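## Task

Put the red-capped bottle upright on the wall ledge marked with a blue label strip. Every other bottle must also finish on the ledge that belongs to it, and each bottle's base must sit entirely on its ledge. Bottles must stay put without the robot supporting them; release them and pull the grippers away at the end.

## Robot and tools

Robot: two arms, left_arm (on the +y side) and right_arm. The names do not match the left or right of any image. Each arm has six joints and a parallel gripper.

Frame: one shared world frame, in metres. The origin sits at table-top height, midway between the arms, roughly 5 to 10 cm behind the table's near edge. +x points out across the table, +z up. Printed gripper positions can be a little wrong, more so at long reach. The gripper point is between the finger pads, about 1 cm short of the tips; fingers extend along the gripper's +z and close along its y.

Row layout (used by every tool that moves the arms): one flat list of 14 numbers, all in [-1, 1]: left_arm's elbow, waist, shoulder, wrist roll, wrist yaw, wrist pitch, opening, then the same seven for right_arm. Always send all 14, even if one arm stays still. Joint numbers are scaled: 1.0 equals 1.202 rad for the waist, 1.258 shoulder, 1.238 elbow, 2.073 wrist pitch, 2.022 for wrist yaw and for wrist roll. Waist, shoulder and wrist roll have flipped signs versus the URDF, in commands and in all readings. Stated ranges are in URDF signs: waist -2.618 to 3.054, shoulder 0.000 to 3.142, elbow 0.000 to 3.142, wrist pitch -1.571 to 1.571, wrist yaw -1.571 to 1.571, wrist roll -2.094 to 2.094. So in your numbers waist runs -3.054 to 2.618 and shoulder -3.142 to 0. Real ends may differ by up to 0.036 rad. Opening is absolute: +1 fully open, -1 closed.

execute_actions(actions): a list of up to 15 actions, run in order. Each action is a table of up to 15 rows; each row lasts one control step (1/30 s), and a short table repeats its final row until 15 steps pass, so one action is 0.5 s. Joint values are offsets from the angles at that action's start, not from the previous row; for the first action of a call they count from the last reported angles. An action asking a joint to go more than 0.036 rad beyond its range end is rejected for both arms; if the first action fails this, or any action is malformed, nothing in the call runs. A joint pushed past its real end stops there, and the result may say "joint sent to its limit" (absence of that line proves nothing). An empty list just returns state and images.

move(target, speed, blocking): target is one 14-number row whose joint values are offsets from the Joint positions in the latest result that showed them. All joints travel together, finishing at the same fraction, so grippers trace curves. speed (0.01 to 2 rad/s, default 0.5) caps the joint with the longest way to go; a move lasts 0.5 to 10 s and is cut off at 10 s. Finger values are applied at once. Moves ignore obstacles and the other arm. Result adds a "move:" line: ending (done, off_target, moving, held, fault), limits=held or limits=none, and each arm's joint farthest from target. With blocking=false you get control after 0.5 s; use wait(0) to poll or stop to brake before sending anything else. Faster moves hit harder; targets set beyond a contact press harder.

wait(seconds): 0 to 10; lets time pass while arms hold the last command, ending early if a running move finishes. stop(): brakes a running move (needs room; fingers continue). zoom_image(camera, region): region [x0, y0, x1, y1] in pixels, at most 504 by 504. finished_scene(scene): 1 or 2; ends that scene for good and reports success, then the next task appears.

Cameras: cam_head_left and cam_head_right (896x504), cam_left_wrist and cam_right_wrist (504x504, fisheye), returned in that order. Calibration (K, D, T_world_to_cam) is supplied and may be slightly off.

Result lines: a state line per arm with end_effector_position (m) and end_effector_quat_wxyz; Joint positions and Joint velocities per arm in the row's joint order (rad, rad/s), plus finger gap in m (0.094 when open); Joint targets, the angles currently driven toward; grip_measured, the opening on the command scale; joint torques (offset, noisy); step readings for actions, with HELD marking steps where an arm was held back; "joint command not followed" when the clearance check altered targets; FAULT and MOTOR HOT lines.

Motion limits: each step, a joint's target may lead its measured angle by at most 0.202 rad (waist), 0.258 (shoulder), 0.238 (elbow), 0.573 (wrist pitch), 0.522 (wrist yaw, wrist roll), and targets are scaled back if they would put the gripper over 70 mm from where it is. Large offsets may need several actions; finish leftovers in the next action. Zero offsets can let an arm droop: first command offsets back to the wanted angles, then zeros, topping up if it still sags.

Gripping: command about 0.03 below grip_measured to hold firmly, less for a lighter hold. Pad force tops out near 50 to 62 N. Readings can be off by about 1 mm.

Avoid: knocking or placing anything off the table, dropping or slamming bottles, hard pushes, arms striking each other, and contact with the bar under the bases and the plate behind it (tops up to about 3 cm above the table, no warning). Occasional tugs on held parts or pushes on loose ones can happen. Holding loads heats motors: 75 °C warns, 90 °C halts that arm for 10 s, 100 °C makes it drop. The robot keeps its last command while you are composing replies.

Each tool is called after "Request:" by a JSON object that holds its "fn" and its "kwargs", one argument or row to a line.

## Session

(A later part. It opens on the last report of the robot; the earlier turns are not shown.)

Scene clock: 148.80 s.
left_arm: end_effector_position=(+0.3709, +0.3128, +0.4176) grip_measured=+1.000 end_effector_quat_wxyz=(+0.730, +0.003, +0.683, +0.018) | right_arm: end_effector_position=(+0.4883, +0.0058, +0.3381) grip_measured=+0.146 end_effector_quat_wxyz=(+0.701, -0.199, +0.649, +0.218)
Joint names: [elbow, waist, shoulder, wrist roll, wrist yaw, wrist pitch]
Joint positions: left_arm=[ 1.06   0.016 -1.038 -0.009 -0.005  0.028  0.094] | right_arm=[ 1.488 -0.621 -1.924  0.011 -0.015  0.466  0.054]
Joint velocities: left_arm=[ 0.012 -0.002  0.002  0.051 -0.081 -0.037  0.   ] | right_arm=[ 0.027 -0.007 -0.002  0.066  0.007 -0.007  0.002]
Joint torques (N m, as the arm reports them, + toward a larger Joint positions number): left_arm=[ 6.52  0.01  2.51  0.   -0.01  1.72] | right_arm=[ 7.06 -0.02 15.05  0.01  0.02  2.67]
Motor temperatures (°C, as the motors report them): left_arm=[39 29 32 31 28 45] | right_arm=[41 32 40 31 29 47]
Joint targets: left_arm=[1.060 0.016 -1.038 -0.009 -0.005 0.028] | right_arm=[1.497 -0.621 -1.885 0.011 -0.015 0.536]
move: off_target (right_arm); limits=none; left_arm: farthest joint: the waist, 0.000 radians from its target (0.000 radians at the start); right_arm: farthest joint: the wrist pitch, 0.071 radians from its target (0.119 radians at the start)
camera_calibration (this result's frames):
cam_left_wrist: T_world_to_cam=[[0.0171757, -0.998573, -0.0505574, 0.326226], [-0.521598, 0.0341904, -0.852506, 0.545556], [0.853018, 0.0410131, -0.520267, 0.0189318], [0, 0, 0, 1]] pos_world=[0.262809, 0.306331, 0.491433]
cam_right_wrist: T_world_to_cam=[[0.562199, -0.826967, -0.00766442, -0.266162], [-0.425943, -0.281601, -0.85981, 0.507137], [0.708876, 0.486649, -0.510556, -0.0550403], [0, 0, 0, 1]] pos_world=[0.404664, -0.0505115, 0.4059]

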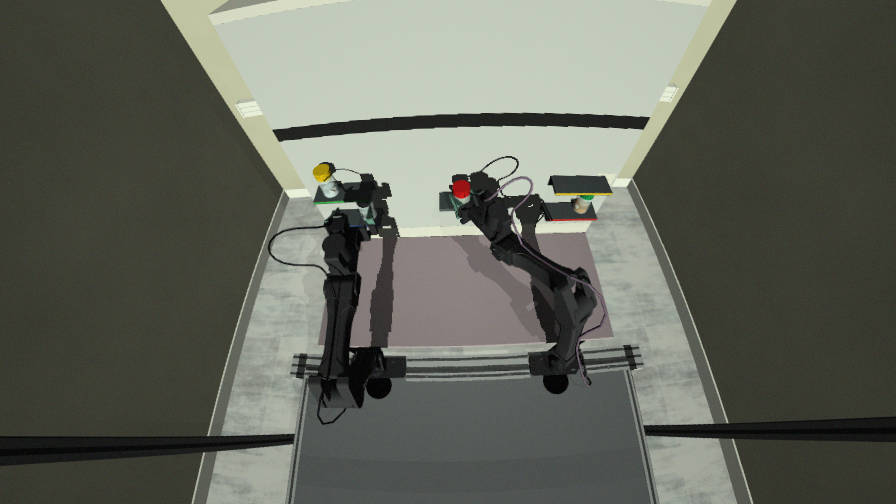

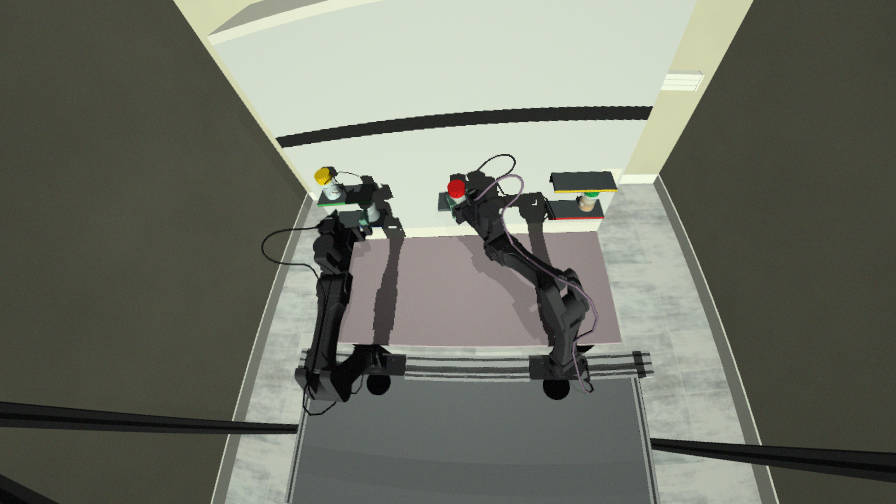

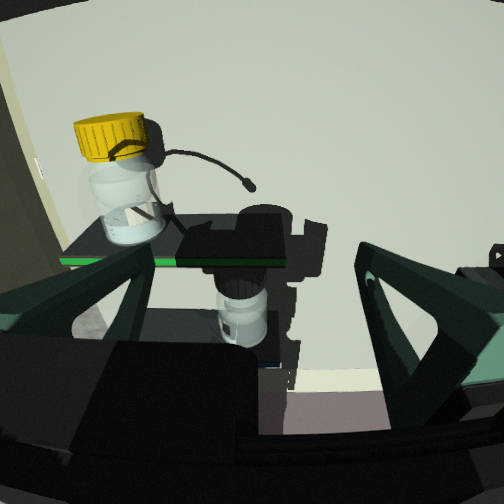

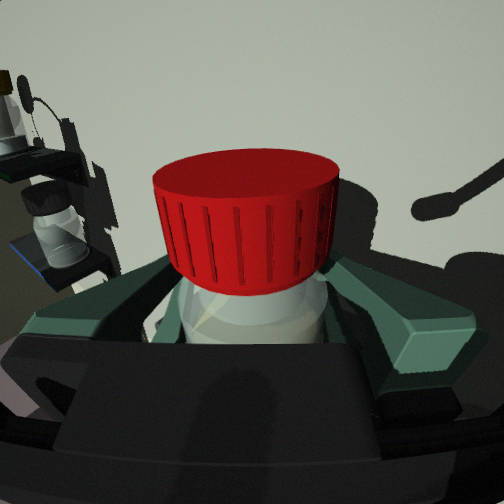

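Tilt .078, z .338. Now lower only.

Request:
{"fn": "move", "kwargs": {
  "target": [0,0,0,0,0,0.0,1, -0.022,0,0.03,0,0,0.046,0.02],
  "speed": 0.04
}}

Scene clock: 153.93 s.
left_arm: end_effector_position=(+0.3709, +0.3128, +0.4176) grip_measured=+1.000 end_effector_quat_wxyz=(+0.730, +0.003, +0.683, +0.018) | right_arm: end_effector_position=(+0.4870, +0.0049, +0.3376) grip_measured=+0.146 end_effector_quat_wxyz=(+0.710, -0.196, +0.640, +0.221)
Joint names: [elbow, waist, shoulder, wrist roll, wrist yaw, wrist pitch]
Joint positions: left_arm=[ 1.06   0.016 -1.038 -0.009 -0.005  0.028  0.094] | right_arm=[ 1.459 -0.621 -1.924  0.011 -0.015  0.522  0.054]
Joint velocities: left_arm=[ 0.002  0.002  0.002  0.051  0.051 -0.037  0.   ] | right_arm=[-0.017  0.002  0.002 -0.095  0.007 -0.051 -0.001]
Joint torques (N m, as the arm reports them, + toward a larger Joint positions number): left_arm=[ 6.52  0.01  2.51  0.   -0.01  1.72] | right_arm=[ 6.35  0.01 14.95  0.01  0.01  2.29]
Motor temperatures (°C, as the motors report them): left_arm=[39 29 32 31 28 45] | right_arm=[40 32 41 31 29 47]
Joint targets: left_arm=[1.060 0.016 -1.038 -0.009 -0.005 0.028] | right_arm=[1.460 -0.621 -1.886 0.011 -0.015 0.561]
move: off_target (right_arm); limits=none; left_arm: farthest joint: the waist, 0.000 radians from its target (0.000 radians at the start); right_arm: farthest joint: the wrist pitch, 0.039 radians from its target (0.096 radians at the start)
camera_calibration (this result's frames):
cam_left_wrist: T_world_to_cam=[[0.0171757, -0.998573, -0.0505574, 0.326226], [-0.521598, 0.0341904, -0.852506, 0.545556], [0.853018, 0.0410131, -0.520267, 0.0189318], [0, 0, 0, 1]] pos_world=[0.262809, 0.306331, 0.491433]
cam_right_wrist: T_world_to_cam=[[0.562005, -0.827101, -0.0073553, -0.266149], [-0.406229, -0.26826, -0.873507, 0.500866], [0.720506, 0.493903, -0.486756, -0.0676379], [0, 0, 0, 1]] pos_world=[0.401777, -0.0523636, 0.402629]

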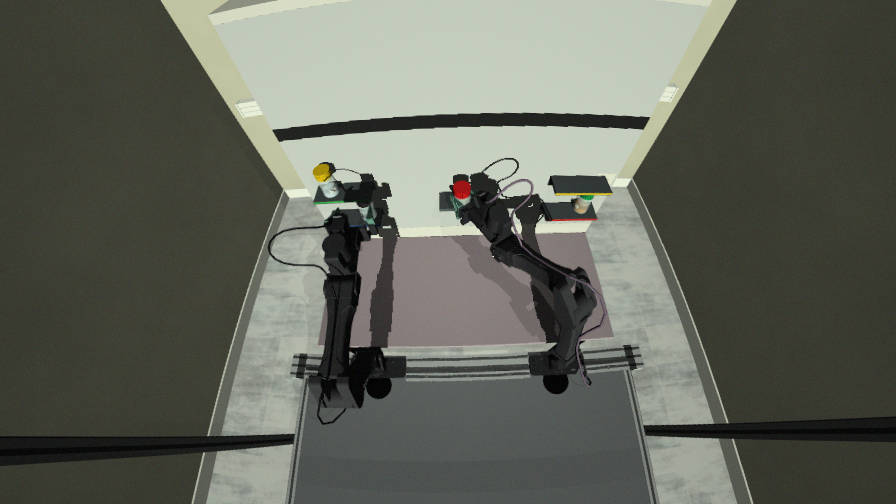

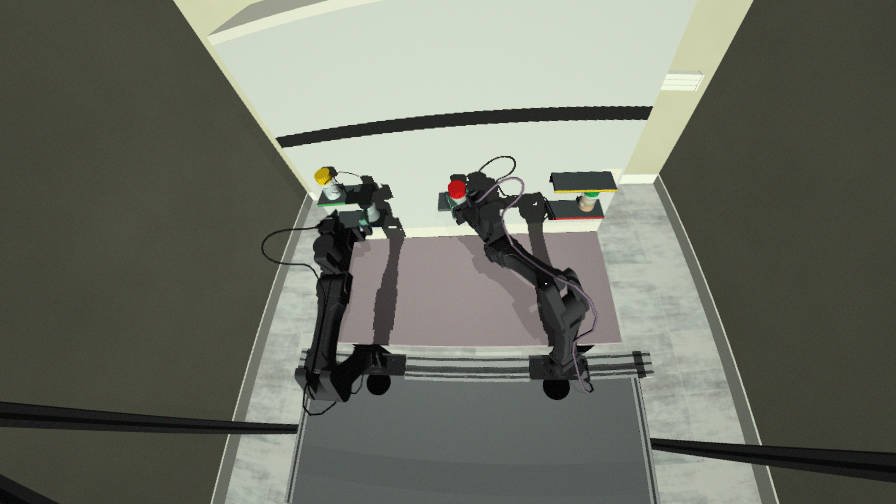

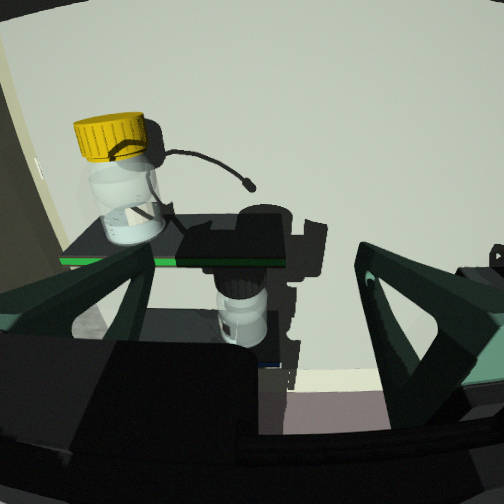

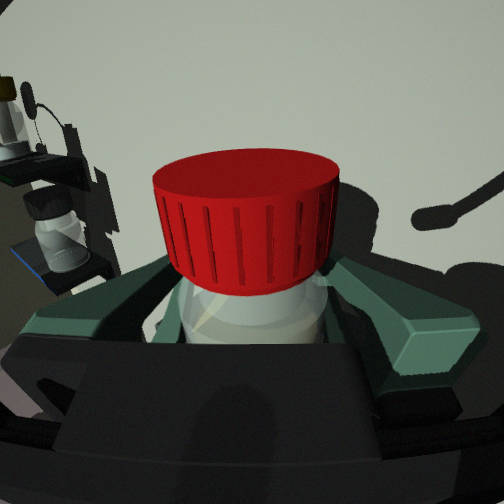

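Request:
{"fn": "execute_actions", "kwargs": {
  "actions": [
    [[0,0,0,0,0,0,1, -0.006,0,0.02,0,0,0.006,0.02]],
    [[0,0,0,0,0,0,1, 0,0,0.02,0,0,0.008,0.13]],
    [[0,0,0,0,0,0,1, 0,0,0.02,0,0,0.008,0.19]],
    [[0,0,0,0,0,0,1, 0,0,0.02,0,0,0.008,0.3]],
    [[0,0,0,0,0,0,1, 0,0,0.02,0,0,0.008,0.55]]
  ]
}}

Request:
{"fn": "zoom_image", "kwargs": {
  "camera": "cam_head_left",
  "region": [410,150,530,250]
}}

Scene clock: 163.57 s.
left_arm: end_effector_position=(+0.3709, +0.3128, +0.4176) grip_measured=+1.000 end_effector_quat_wxyz=(+0.730, +0.003, +0.683, +0.018) | right_arm: end_effector_position=(+0.4870, +0.0050, +0.3375) grip_measured=+0.548 end_effector_quat_wxyz=(+0.709, -0.196, +0.640, +0.221)
Joint names: [elbow, waist, shoulder, wrist roll, wrist yaw, wrist pitch]
Joint positions: left_arm=[ 1.06   0.016 -1.038 -0.009 -0.005  0.028  0.094] | right_arm=[ 1.459 -0.621 -1.924  0.011 -0.015  0.521  0.073]
Joint velocities: left_arm=[ 0.002  0.002  0.002  0.007  0.007 -0.022  0.   ] | right_arm=[-0.012  0.012  0.007  0.081 -0.022 -0.037 -0.001]
Joint torques (N m, as the arm reports them, + toward a larger Joint positions number): left_arm=[ 6.52  0.01  2.51  0.   -0.01  1.72] | right_arm=[ 6.27 -0.01 13.65  0.01  0.02  2.05]
Motor temperatures (°C, as the motors report them): left_arm=[39 29 32 31 28 45] | right_arm=[40 32 42 31 29 47]
Joint targets: left_arm=[1.060 0.016 -1.038 -0.009 -0.005 0.028] | right_arm=[1.459 -0.621 -1.899 0.011 -0.015 0.538]
Step readings (joint positions; steps 1 to 15: 1st action; 16 to 30: 2nd action; 31 to 45: 3rd action; 46 to 60: 4th action; 61 to 75: 5th action):
0: left_arm=[1.060 0.016 -1.038 -0.009 -0.005 0.028] | right_arm=[1.459 -0.621 -1.924 0.011 -0.015 0.522]
1: left_arm=[1.060 0.016 -1.038 -0.009 -0.005 0.028] | right_arm=[1.459 -0.621 -1.924 0.011 -0.015 0.521]
2: left_arm=[1.060 0.016 -1.038 -0.009 -0.005 0.028] | right_arm=[1.459 -0.621 -1.924 0.011 -0.015 0.521]
4: left_arm=[1.060 0.016 -1.038 -0.009 -0.005 0.028] | right_arm=[1.459 -0.621 -1.924 0.011 -0.015 0.521]
8: left_arm=[1.060 0.016 -1.038 -0.009 -0.005 0.028] | right_arm=[1.459 -0.621 -1.924 0.011 -0.015 0.521]
15: left_arm=[1.060 0.016 -1.038 -0.009 -0.005 0.028] | right_arm=[1.459 -0.621 -1.924 0.011 -0.015 0.521]
16: left_arm=[1.060 0.016 -1.038 -0.009 -0.005 0.028] | right_arm=[1.459 -0.621 -1.924 0.011 -0.015 0.521]
17: left_arm=[1.060 0.016 -1.038 -0.009 -0.005 0.028] | right_arm=[1.459 -0.621 -1.924 0.011 -0.015 0.521]
19: left_arm=[1.060 0.016 -1.038 -0.009 -0.005 0.028] | right_arm=[1.459 -0.621 -1.924 0.011 -0.015 0.521]
23: left_arm=[1.060 0.016 -1.038 -0.009 -0.005 0.028] | right_arm=[1.459 -0.621 -1.924 0.011 -0.015 0.521]
30: left_arm=[1.060 0.016 -1.038 -0.009 -0.005 0.028] | right_arm=[1.459 -0.621 -1.924 0.011 -0.015 0.521]
31: left_arm=[1.060 0.016 -1.038 -0.009 -0.005 0.028] | right_arm=[1.459 -0.621 -1.924 0.011 -0.015 0.521]
32: left_arm=[1.060 0.016 -1.038 -0.009 -0.005 0.028] | right_arm=[1.459 -0.621 -1.924 0.011 -0.015 0.521]
34: left_arm=[1.060 0.016 -1.038 -0.009 -0.005 0.028] | right_arm=[1.459 -0.621 -1.924 0.011 -0.015 0.521]
38: left_arm=[1.060 0.016 -1.038 -0.009 -0.005 0.028] | right_arm=[1.459 -0.621 -1.924 0.011 -0.015 0.521]
45: left_arm=[1.060 0.016 -1.038 -0.009 -0.005 0.028] | right_arm=[1.459 -0.621 -1.924 0.011 -0.015 0.521]
46: left_arm=[1.060 0.016 -1.038 -0.009 -0.005 0.028] | right_arm=[1.459 -0.621 -1.924 0.011 -0.015 0.521]
47: left_arm=[1.060 0.016 -1.038 -0.009 -0.005 0.028] | right_arm=[1.459 -0.621 -1.924 0.011 -0.015 0.521]
49: left_arm=[1.060 0.016 -1.038 -0.009 -0.005 0.028] | right_arm=[1.459 -0.621 -1.924 0.011 -0.015 0.521]
53: left_arm=[1.060 0.016 -1.038 -0.009 -0.005 0.028] | right_arm=[1.459 -0.621 -1.924 0.011 -0.015 0.521]
60: left_arm=[1.060 0.016 -1.038 -0.009 -0.005 0.028] | right_arm=[1.459 -0.621 -1.924 0.011 -0.015 0.521]
61: left_arm=[1.060 0.016 -1.038 -0.009 -0.005 0.028] | right_arm=[1.459 -0.621 -1.924 0.011 -0.015 0.521]
62: left_arm=[1.060 0.016 -1.038 -0.009 -0.005 0.028] | right_arm=[1.459 -0.621 -1.924 0.011 -0.015 0.521]
64: left_arm=[1.060 0.016 -1.038 -0.009 -0.005 0.028] | right_arm=[1.459 -0.621 -1.924 0.011 -0.015 0.521]
68: left_arm=[1.060 0.016 -1.038 -0.009 -0.005 0.028] | right_arm=[1.459 -0.621 -1.924 0.011 -0.015 0.521]
75: Joint positions above
camera_calibration (this result's frames):
cam_left_wrist: T_world_to_cam=[[0.0171757, -0.998573, -0.0505574, 0.326226], [-0.521598, 0.0341904, -0.852506, 0.545556], [0.853018, 0.0410131, -0.520267, 0.0189318], [0, 0, 0, 1]] pos_world=[0.262809, 0.306331, 0.491433]
cam_right_wrist: T_world_to_cam=[[0.56201, -0.827098, -0.0073638, -0.266147], [-0.406781, -0.268633, -0.873135, 0.500856], [0.72019, 0.493706, -0.487422, -0.0673674], [0, 0, 0, 1]] pos_world=[0.401834, -0.0523238, 0.402518]

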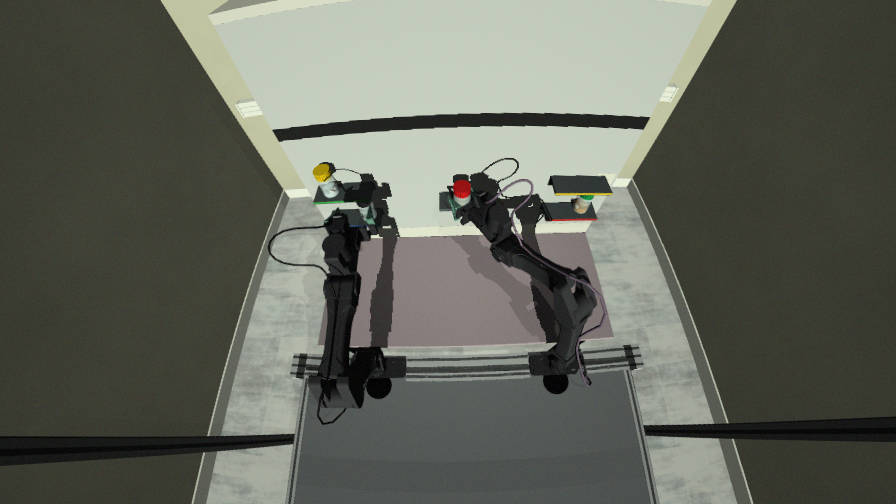

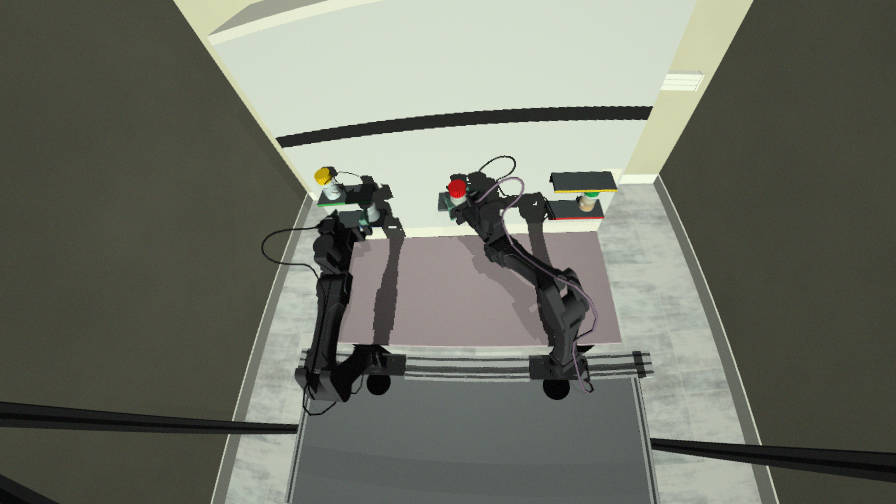

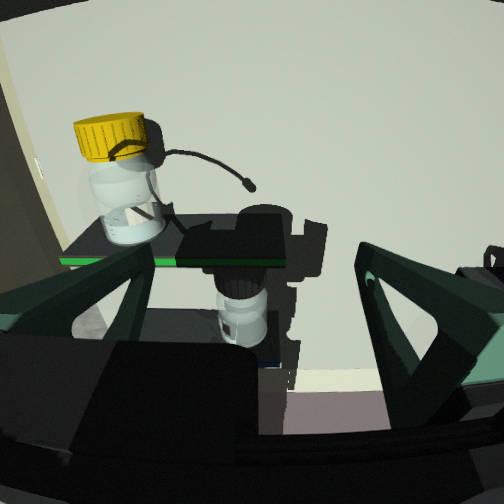

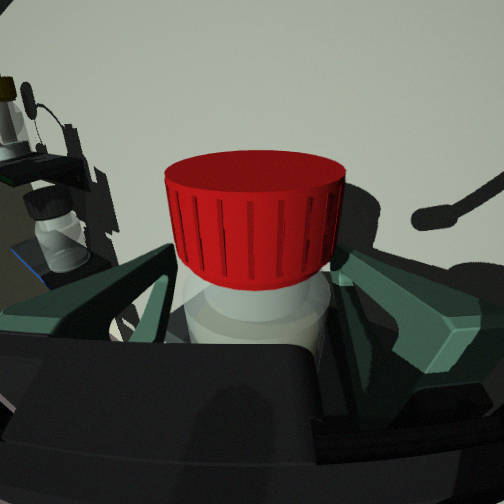

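Region (410, 150, 530, 250) of cam_head_left's 896x504 image, scaled by 4.200, with more detail than that image has.

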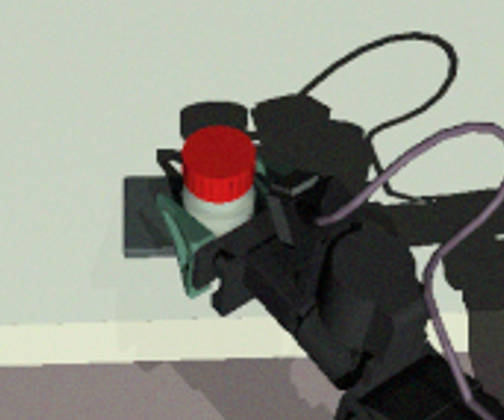

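Request:
{"fn": "move", "kwargs": {
  "target": [0,0,0,0,0,0.0,1, -0.30,0,0.38,0,0,0.0,0.55],
  "speed": 0.4
}}

Request:
{"fn": "move", "kwargs": {
  "target": [0.1,0.47,-0.2,0,0,0.1,0.65, 0,0.55,0.3,0,0,-0.15,1],
  "speed": 0.6
}}

Scene clock: 173.33 s.
left_arm: end_effector_position=(+0.3709, +0.3128, +0.4176) grip_measured=+1.000 end_effector_quat_wxyz=(+0.730, +0.003, +0.683, +0.018) | right_arm: end_effector_position=(+0.3877, -0.0619, +0.3901) grip_measured=+0.548 end_effector_quat_wxyz=(+0.735, -0.187, +0.611, +0.228)
Joint names: [elbow, waist, shoulder, wrist roll, wrist yaw, wrist pitch]
Joint positions: left_arm=[ 1.06   0.016 -1.038 -0.009 -0.005  0.028  0.094] | right_arm=[ 1.094 -0.621 -1.465  0.011 -0.015  0.507  0.073]
Joint velocities: left_arm=[ 0.002  0.022 -0.007 -0.066 -0.037  0.007  0.   ] | right_arm=[-0.012  0.012 -0.002 -0.007 -0.037 -0.066 -0.001]
Joint torques (N m, as the arm reports them, + toward a larger Joint positions number): left_arm=[ 6.52  0.    2.5   0.   -0.01  1.72] | right_arm=[ 5.89 -0.02  8.45  0.02  0.03  2.01]
Motor temperatures (°C, as the motors report them): left_arm=[39 29 32 31 28 45] | right_arm=[39 32 42 31 29 46]
Joint targets: left_arm=[1.060 0.016 -1.038 -0.009 -0.005 0.028] | right_arm=[1.088 -0.621 -1.446 0.011 -0.015 0.521]
move: done; limits=none; left_arm: farthest joint: the waist, 0.000 radians from its target (0.000 radians at the start); right_arm: farthest joint: the shoulder, 0.019 radians from its target (0.479 radians at the start)
camera_calibration (this result's frames):
cam_left_wrist: T_world_to_cam=[[0.0171757, -0.998573, -0.0505574, 0.326226], [-0.521598, 0.0341904, -0.852506, 0.545556], [0.853018, 0.0410131, -0.520267, 0.0189318], [0, 0, 0, 1]] pos_world=[0.262809, 0.306331, 0.491433]
cam_right_wrist: T_world_to_cam=[[0.561399, -0.827519, -0.00649221, -0.265402], [-0.347005, -0.228276, -0.909658, 0.482032], [0.751278, 0.512934, -0.415308, 0.0238535], [0, 0, 0, 1]] pos_world=[0.298344, -0.121825, 0.446667]

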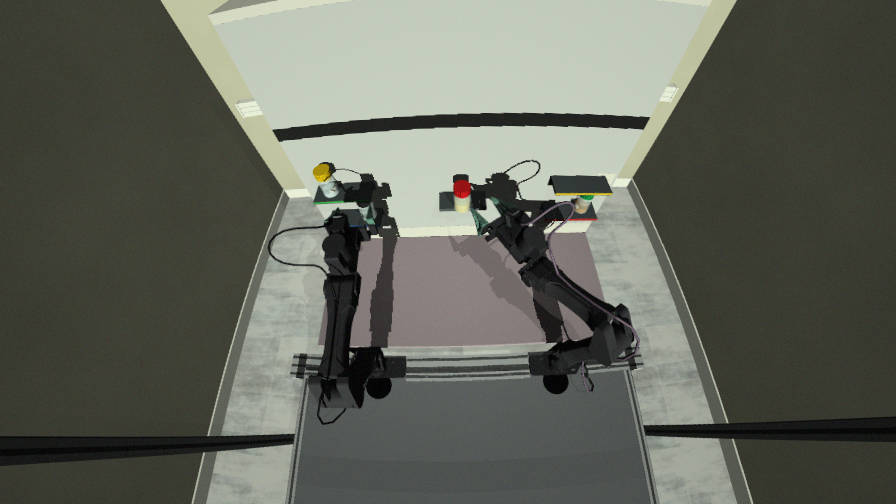

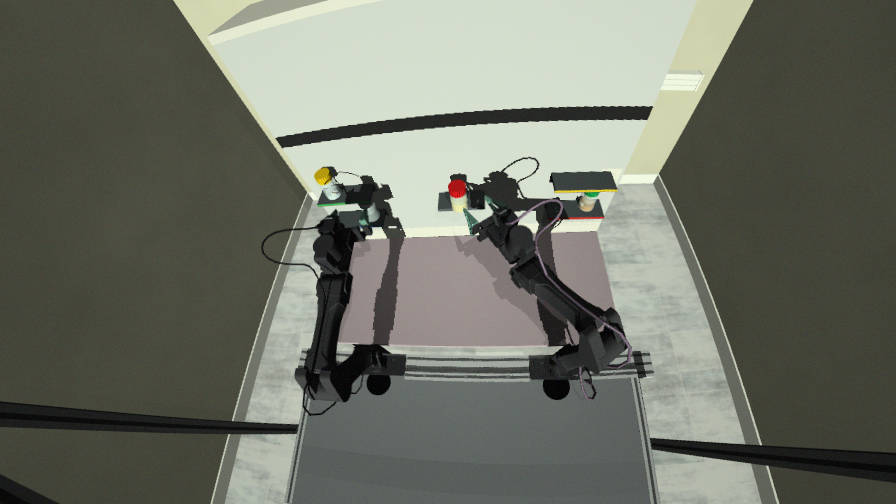

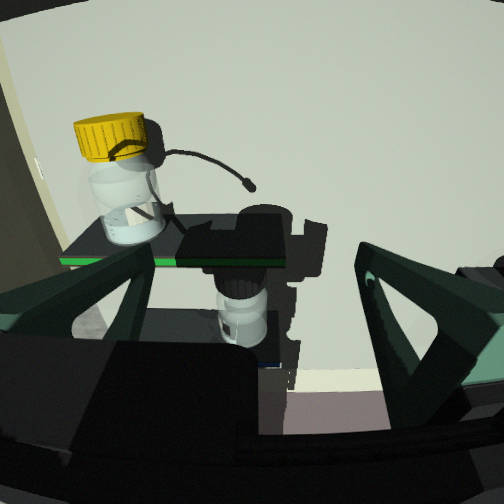

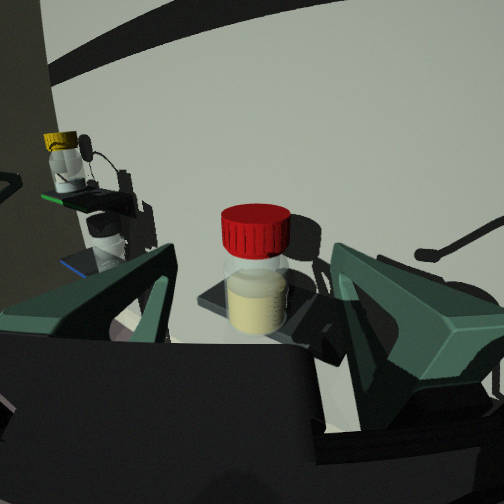

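Scene clock: 175.20 s.
left_arm: end_effector_position=(+0.3739, +0.0769, +0.4087) grip_measured=+0.652 end_effector_quat_wxyz=(+0.715, +0.192, +0.647, -0.185) | right_arm: end_effector_position=(+0.3699, -0.3618, +0.4536) grip_measured=+1.000 end_effector_quat_wxyz=(+0.778, +0.030, +0.627, -0.014)
Joint names: [elbow, waist, shoulder, wrist roll, wrist yaw, wrist pitch]
Joint positions: left_arm=[ 1.148  0.576 -1.283 -0.009 -0.004  0.22   0.078] | right_arm=[ 1.094  0.034 -1.101  0.011 -0.012  0.192  0.094]
Joint velocities: left_arm=[-0.007 -0.007 -0.012 -0.066 -0.007 -0.007 -0.001] | right_arm=[ 0.002 -0.007 -0.017  0.022 -0.007  0.022  0.   ]
Joint torques (N m, as the arm reports them, + toward a larger Joint positions number): left_arm=[ 9.12  0.44  4.18 -0.01 -0.02  1.85] | right_arm=[6.03 0.4  4.04 0.02 0.   1.84]
Motor temperatures (°C, as the motors report them): left_arm=[40 29 32 31 28 45] | right_arm=[39 32 42 31 29 46]
Joint targets: left_arm=[1.183 0.581 -1.289 -0.009 -0.005 0.235] | right_arm=[1.094 0.040 -1.087 0.011 -0.015 0.196]
move: off_target (left_arm); limits=none; left_arm: farthest joint: the elbow, 0.036 radians from its target (0.124 radians at the start); right_arm: farthest joint: the shoulder, 0.013 radians from its target (0.377 radians at the start)
camera_calibration (this result's frames):
cam_left_wrist: T_world_to_cam=[[-0.515864, -0.854794, -0.0566771, 0.280921], [-0.404133, 0.30116, -0.863701, 0.487673], [0.755355, -0.422647, -0.500807, 0.0856528], [0, 0, 0, 1]] pos_world=[0.277303, 0.129463, 0.480021]
cam_right_wrist: T_world_to_cam=[[-0.0618902, -0.997548, -0.0326849, -0.322203], [-0.386294, 0.0541364, -0.920786, 0.586903], [0.920297, -0.0443616, -0.388697, -0.0588213], [0, 0, 0, 1]] pos_world=[0.260909, -0.355795, 0.507017]

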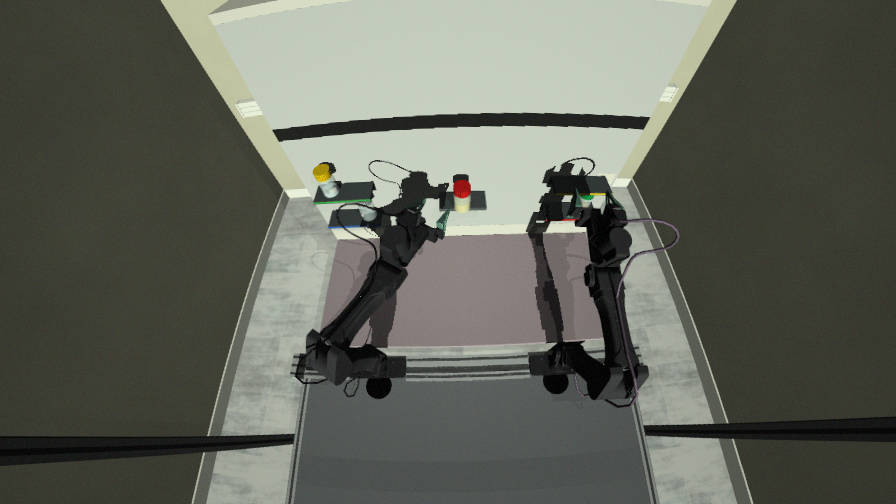

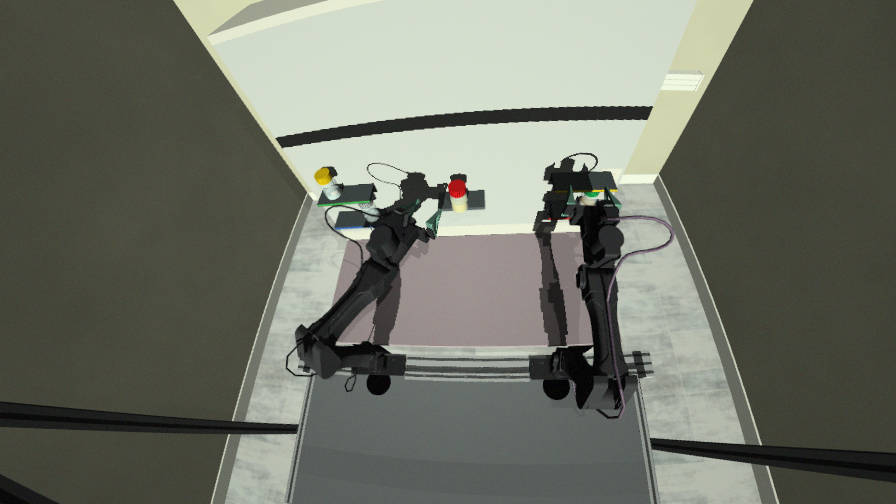

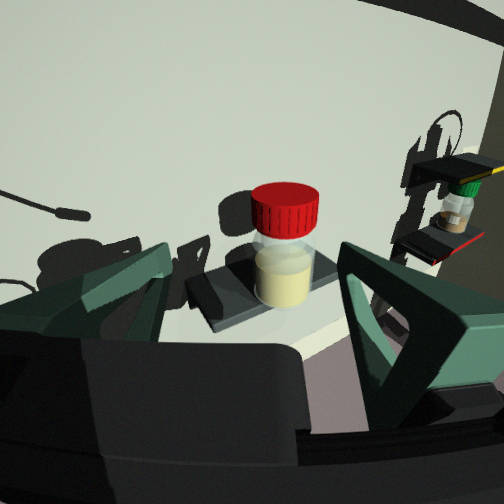

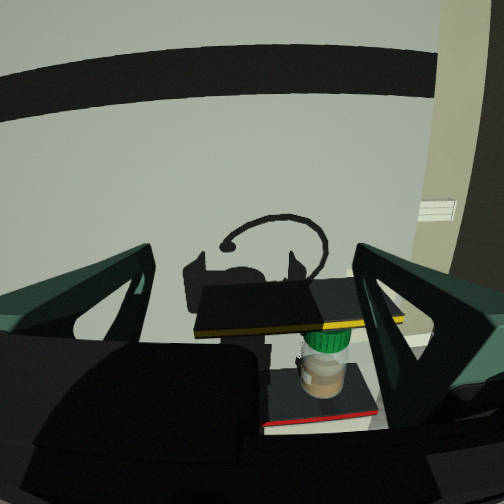

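Request:
{"fn": "move", "kwargs": {
  "target": [0.04,0.05,-0.225,0,0,0.13,0.65, 0,0,0.012,0,0,0.008,1],
  "speed": 0.4
}}

Scene clock: 185.53 s.
left_arm: end_effector_position=(+0.4219, +0.0180, +0.3473) grip_measured=+0.652 end_effector_quat_wxyz=(+0.704, +0.211, +0.648, -0.202) | right_arm: end_effector_position=(+0.3700, -0.3618, +0.4529) grip_measured=+1.000 end_effector_quat_wxyz=(+0.778, +0.030, +0.628, -0.014)
Joint names: [elbow, waist, shoulder, wrist roll, wrist yaw, wrist pitch]
Joint positions: left_arm=[ 1.16   0.629 -1.566 -0.009 -0.004  0.475  0.078] | right_arm=[ 1.094  0.034 -1.101  0.011 -0.012  0.189  0.094]
Joint velocities: left_arm=[-0.002  0.027  0.007 -0.066  0.037 -0.022 -0.   ] | right_arm=[-0.012  0.017 -0.007 -0.007 -0.022 -0.081  0.   ]
Joint torques (N m, as the arm reports them, + toward a larger Joint positions number): left_arm=[ 9.17  0.69  7.2  -0.01 -0.01  1.85] | right_arm=[ 6.04 -0.01  4.21  0.    0.04  2.02]
Motor temperatures (°C, as the motors report them): left_arm=[41 29 33 31 28 46] | right_arm=[39 32 38 31 29 45]
Joint targets: left_arm=[1.197 0.637 -1.566 -0.009 -0.004 0.490] | right_arm=[1.094 0.034 -1.086 0.011 -0.012 0.209]
move: off_target (left_arm); limits=none; left_arm: farthest joint: the elbow, 0.037 radians from its target (0.050 radians at the start); right_arm: farthest joint: the wrist pitch, 0.019 radians from its target (0.017 radians at the start)
camera_calibration (this result's frames):
cam_left_wrist: T_world_to_cam=[[-0.560583, -0.826144, -0.056856, 0.270308], [-0.400134, 0.330344, -0.854848, 0.466456], [0.72501, -0.456463, -0.515754, 0.0122905], [0, 0, 0, 1]] pos_world=[0.329265, 0.0748328, 0.420457]
cam_right_wrist: T_world_to_cam=[[-0.0618653, -0.997549, -0.032705, -0.322199], [-0.388749, 0.0542634, -0.919744, 0.586842], [0.919264, -0.0441862, -0.391153, -0.0576441], [0, 0, 0, 1]] pos_world=[0.261192, -0.3558, 0.506659]

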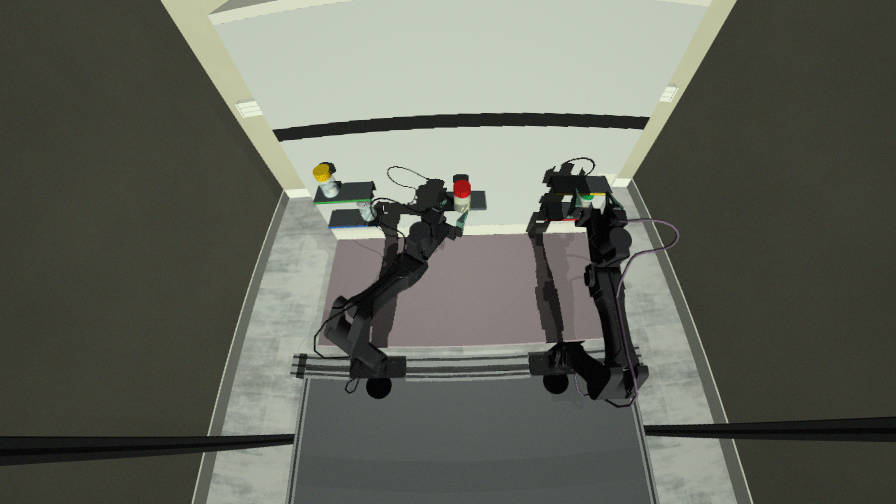

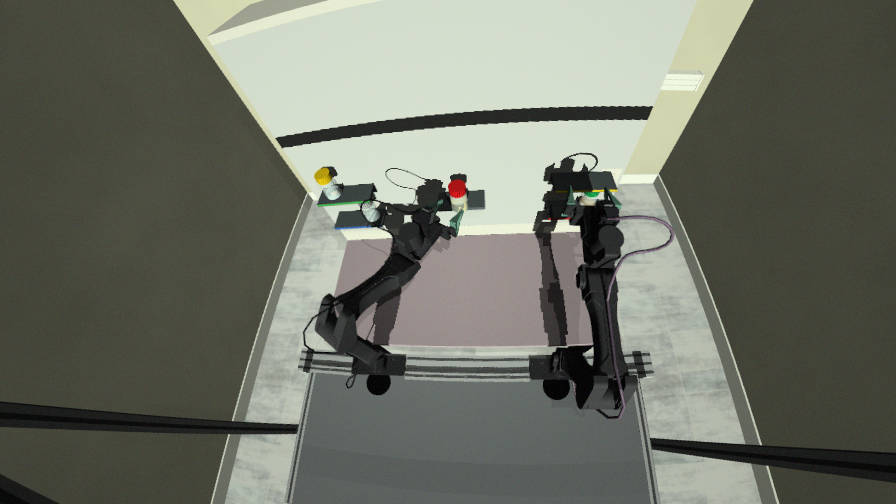

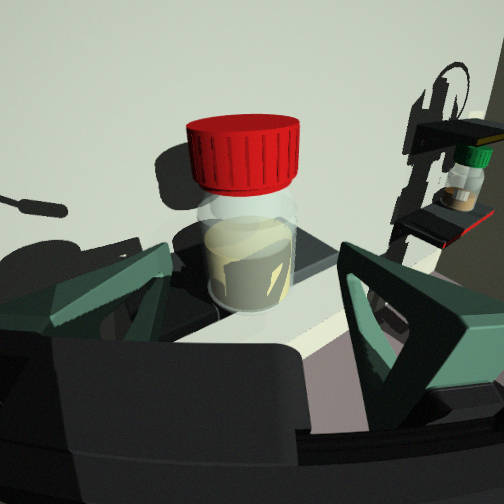

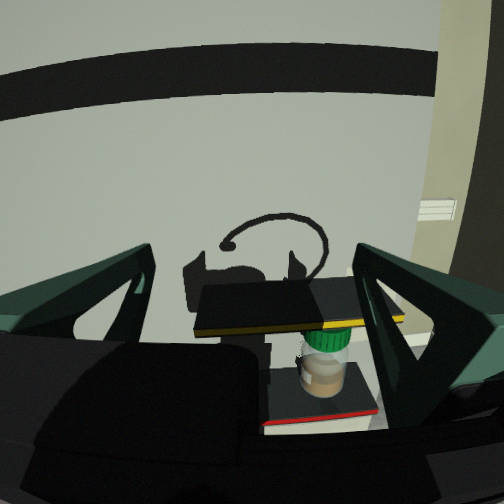

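Request:
{"fn": "move", "kwargs": {
  "target": [0.21,-0.015,-0.185,0,0,0.02,0.65, 0,0,0.012,0,0,0.008,1],
  "speed": 0.25
}}

Scene clock: 195.20 s.
left_arm: end_effector_position=(+0.4706, -0.0150, +0.3468) grip_measured=+0.652 end_effector_quat_wxyz=(+0.712, +0.208, +0.639, -0.204) | right_arm: end_effector_position=(+0.3701, -0.3617, +0.4524) grip_measured=+1.000 end_effector_quat_wxyz=(+0.777, +0.030, +0.629, -0.014)
Joint names: [elbow, waist, shoulder, wrist roll, wrist yaw, wrist pitch]
Joint positions: left_arm=[ 1.386  0.629 -1.793 -0.009 -0.004  0.502  0.078] | right_arm=[ 1.094  0.034 -1.101  0.011 -0.012  0.187  0.094]
Joint velocities: left_arm=[-0.012  0.002  0.002  0.007 -0.022  0.022 -0.   ] | right_arm=[-0.002  0.022  0.012 -0.051 -0.022 -0.081  0.   ]
Joint torques (N m, as the arm reports them, + toward a larger Joint positions number): left_arm=[ 9.02 -1.6   8.81  0.   -0.01  1.85] | right_arm=[ 6.04 -0.06  4.24 -0.01  0.03  2.  ]
Motor temperatures (°C, as the motors report them): left_arm=[42 29 34 31 28 46] | right_arm=[39 32 36 31 29 45]
Joint targets: left_arm=[1.421 0.611 -1.798 -0.009 -0.004 0.516] | right_arm=[1.094 0.034 -1.086 0.011 -0.012 0.206]
move: off_target (left_arm); limits=none; left_arm: farthest joint: the elbow, 0.034 radians from its target (0.260 radians at the start); right_arm: farthest joint: the wrist pitch, 0.019 radians from its target (0.016 radians at the start)
camera_calibration (this result's frames):
cam_left_wrist: T_world_to_cam=[[-0.559936, -0.826583, -0.0568515, 0.269994], [-0.381984, 0.318431, -0.867577, 0.492176], [0.735228, -0.464072, -0.494042, -0.0508036], [0, 0, 0, 1]] pos_world=[0.376535, 0.042872, 0.417251]
cam_right_wrist: T_world_to_cam=[[-0.061844, -0.997549, -0.0327223, -0.322195], [-0.390852, 0.0543718, -0.918846, 0.586787], [0.918374, -0.0440356, -0.393257, -0.0566353], [0, 0, 0, 1]] pos_world=[0.261433, -0.355804, 0.506352]

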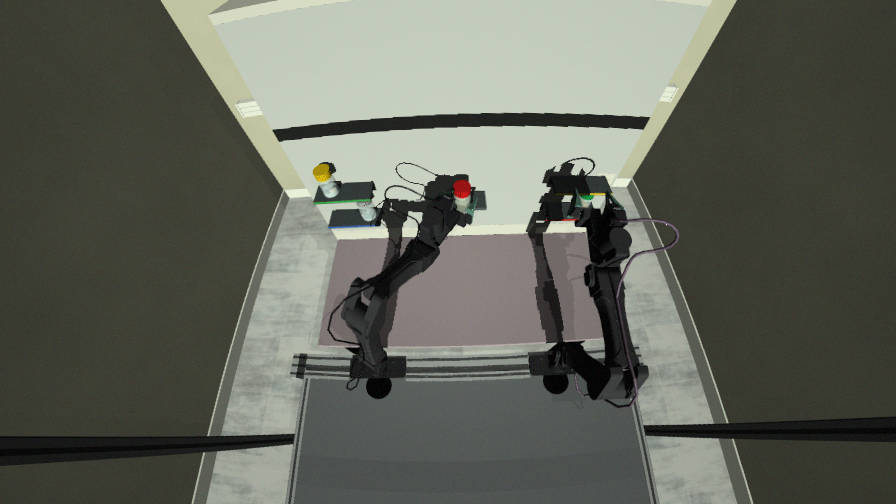

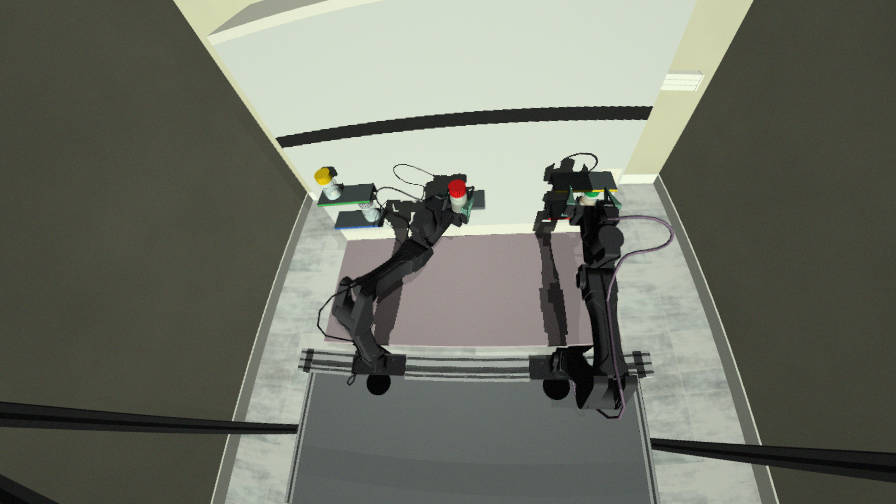

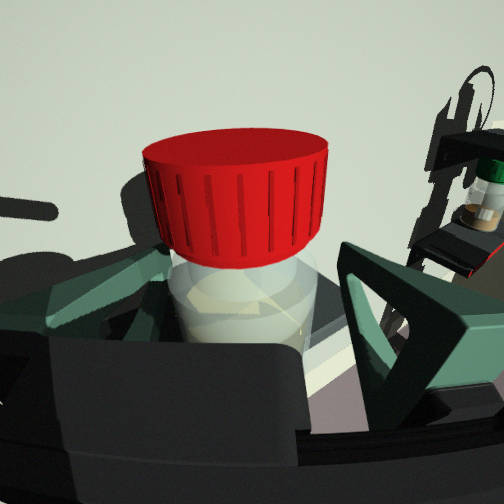

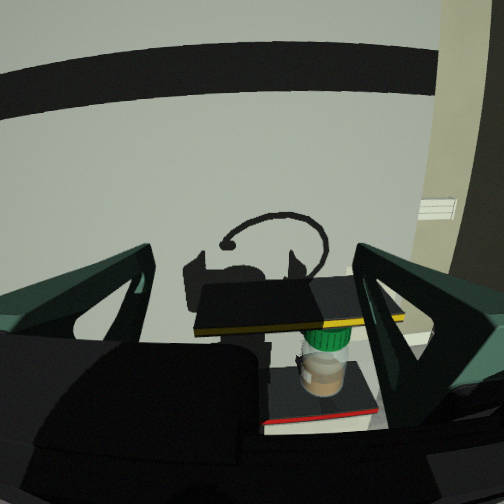

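Request:
{"fn": "execute_actions", "kwargs": {
  "actions": [
    [[0.01,-0.035,0,0,0,0.007,0.65, 0,0,0.012,0,0,0.008,1]],
    [[0.01,0,0,0,0,0.007,0.4, 0,0,0.012,0,0,0.008,1]]
  ]
}}

Scene clock: 202.37 s.
left_arm: end_effector_position=(+0.4794, -0.0015, +0.3473) grip_measured=+0.402 end_effector_quat_wxyz=(+0.715, +0.200, +0.641, -0.196) | right_arm: end_effector_position=(+0.3701, -0.3617, +0.4524) grip_measured=+1.000 end_effector_quat_wxyz=(+0.777, +0.030, +0.629, -0.014)
Joint names: [elbow, waist, shoulder, wrist roll, wrist yaw, wrist pitch]
Joint positions: left_arm=[ 1.386  0.599 -1.793 -0.009  0.002  0.502  0.066] | right_arm=[ 1.094  0.034 -1.101  0.011 -0.012  0.187  0.094]
Joint velocities: left_arm=[-0.002 -0.012 -0.007  0.022  0.066 -0.037 -0.   ] | right_arm=[ 0.007 -0.007  0.007 -0.066 -0.007  0.022  0.   ]
Joint torques (N m, as the arm reports them, + toward a larger Joint positions number): left_arm=[ 7.49 -0.03  9.24  0.   -0.04  1.84] | right_arm=[6.11 0.01 4.22 0.01 0.02 1.99]
Motor temperatures (°C, as the motors report them): left_arm=[42 29 35 31 28 46] | right_arm=[39 32 35 31 29 45]
Joint targets: left_arm=[1.398 0.599 -1.793 -0.009 -0.002 0.516] | right_arm=[1.094 0.034 -1.086 0.011 -0.012 0.204]
Step readings (joint positions; steps 1 to 15: 1st action; 16 to 30: 2nd action):
0: left_arm=[1.386 0.629 -1.793 -0.009 -0.004 0.502] | right_arm=[1.094 0.034 -1.101 0.011 -0.012 0.187]
1: left_arm=[1.386 0.627 -1.793 -0.009 -0.003 0.502] | right_arm=[1.094 0.034 -1.101 0.011 -0.012 0.187]
2: left_arm=[1.386 0.623 -1.793 -0.009 -0.003 0.502] | right_arm=[1.094 0.034 -1.101 0.011 -0.012 0.187]
4: left_arm=[1.386 0.611 -1.793 -0.009 -0.003 0.502] | right_arm=[1.094 0.034 -1.101 0.011 -0.012 0.187]
8: left_arm=[1.386 0.599 -1.793 -0.009 -0.001 0.502] | right_arm=[1.094 0.034 -1.101 0.011 -0.012 0.187]
15: left_arm=[1.386 0.599 -1.793 -0.009 -0.001 0.502] | right_arm=[1.094 0.034 -1.101 0.011 -0.012 0.187]
16: left_arm=[1.386 0.599 -1.793 -0.009 0.002 0.502] | right_arm=[1.094 0.034 -1.101 0.011 -0.012 0.187]
17: left_arm=[1.386 0.599 -1.793 -0.009 0.002 0.502] | right_arm=[1.094 0.034 -1.101 0.011 -0.012 0.187]
19: left_arm=[1.386 0.599 -1.793 -0.009 0.002 0.502] | right_arm=[1.094 0.034 -1.101 0.011 -0.012 0.187]
23: left_arm=[1.386 0.599 -1.793 -0.009 0.002 0.502] | right_arm=[1.094 0.034 -1.101 0.011 -0.012 0.187]
30: Joint positions above
camera_calibration (this result's frames):
cam_left_wrist: T_world_to_cam=[[-0.539841, -0.839813, -0.0573209, 0.276565], [-0.388577, 0.309029, -0.868049, 0.494999], [0.746713, -0.446334, -0.493159, -0.0565514], [0, 0, 0, 1]] pos_world=[0.383874, 0.0540531, 0.417647]
cam_right_wrist: T_world_to_cam=[[-0.061844, -0.997549, -0.0327223, -0.322195], [-0.390852, 0.0543718, -0.918846, 0.586787], [0.918374, -0.0440356, -0.393257, -0.0566353], [0, 0, 0, 1]] pos_world=[0.261433, -0.355804, 0.506352]

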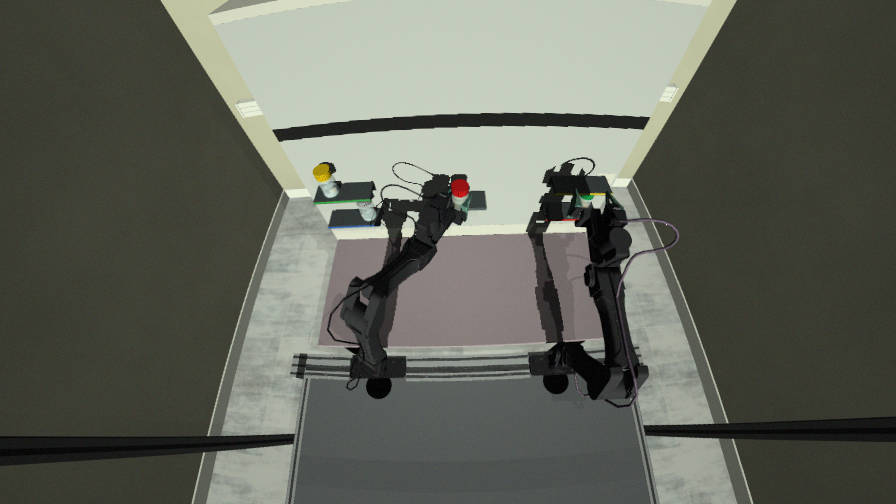

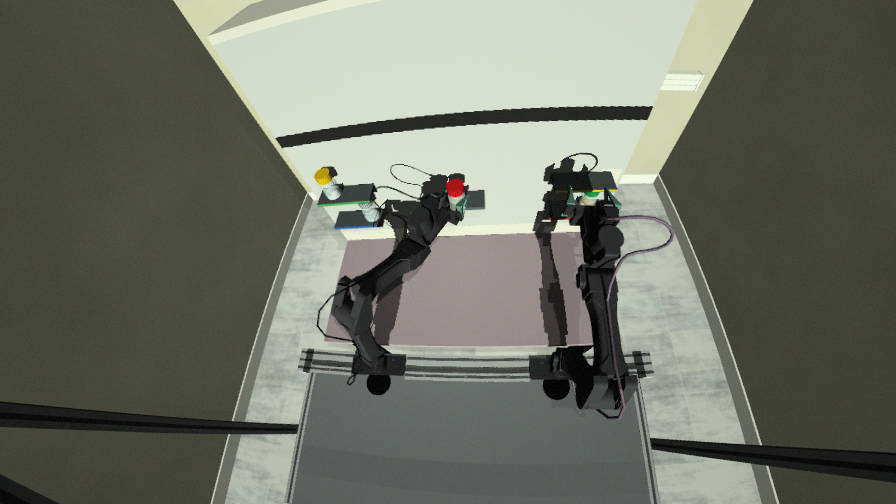

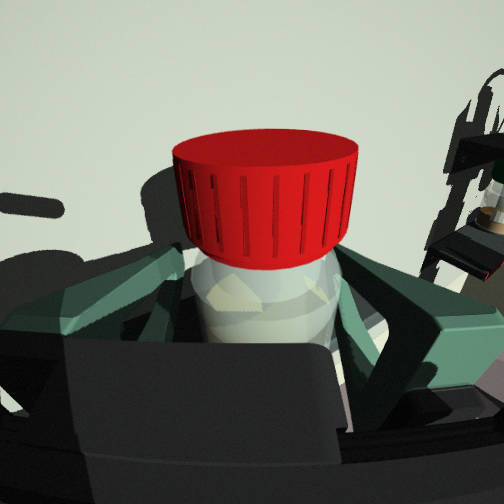

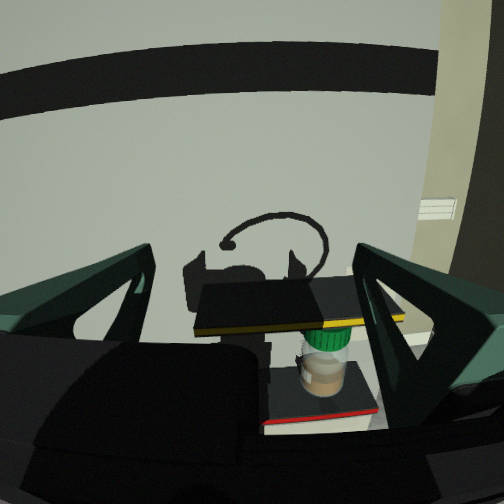

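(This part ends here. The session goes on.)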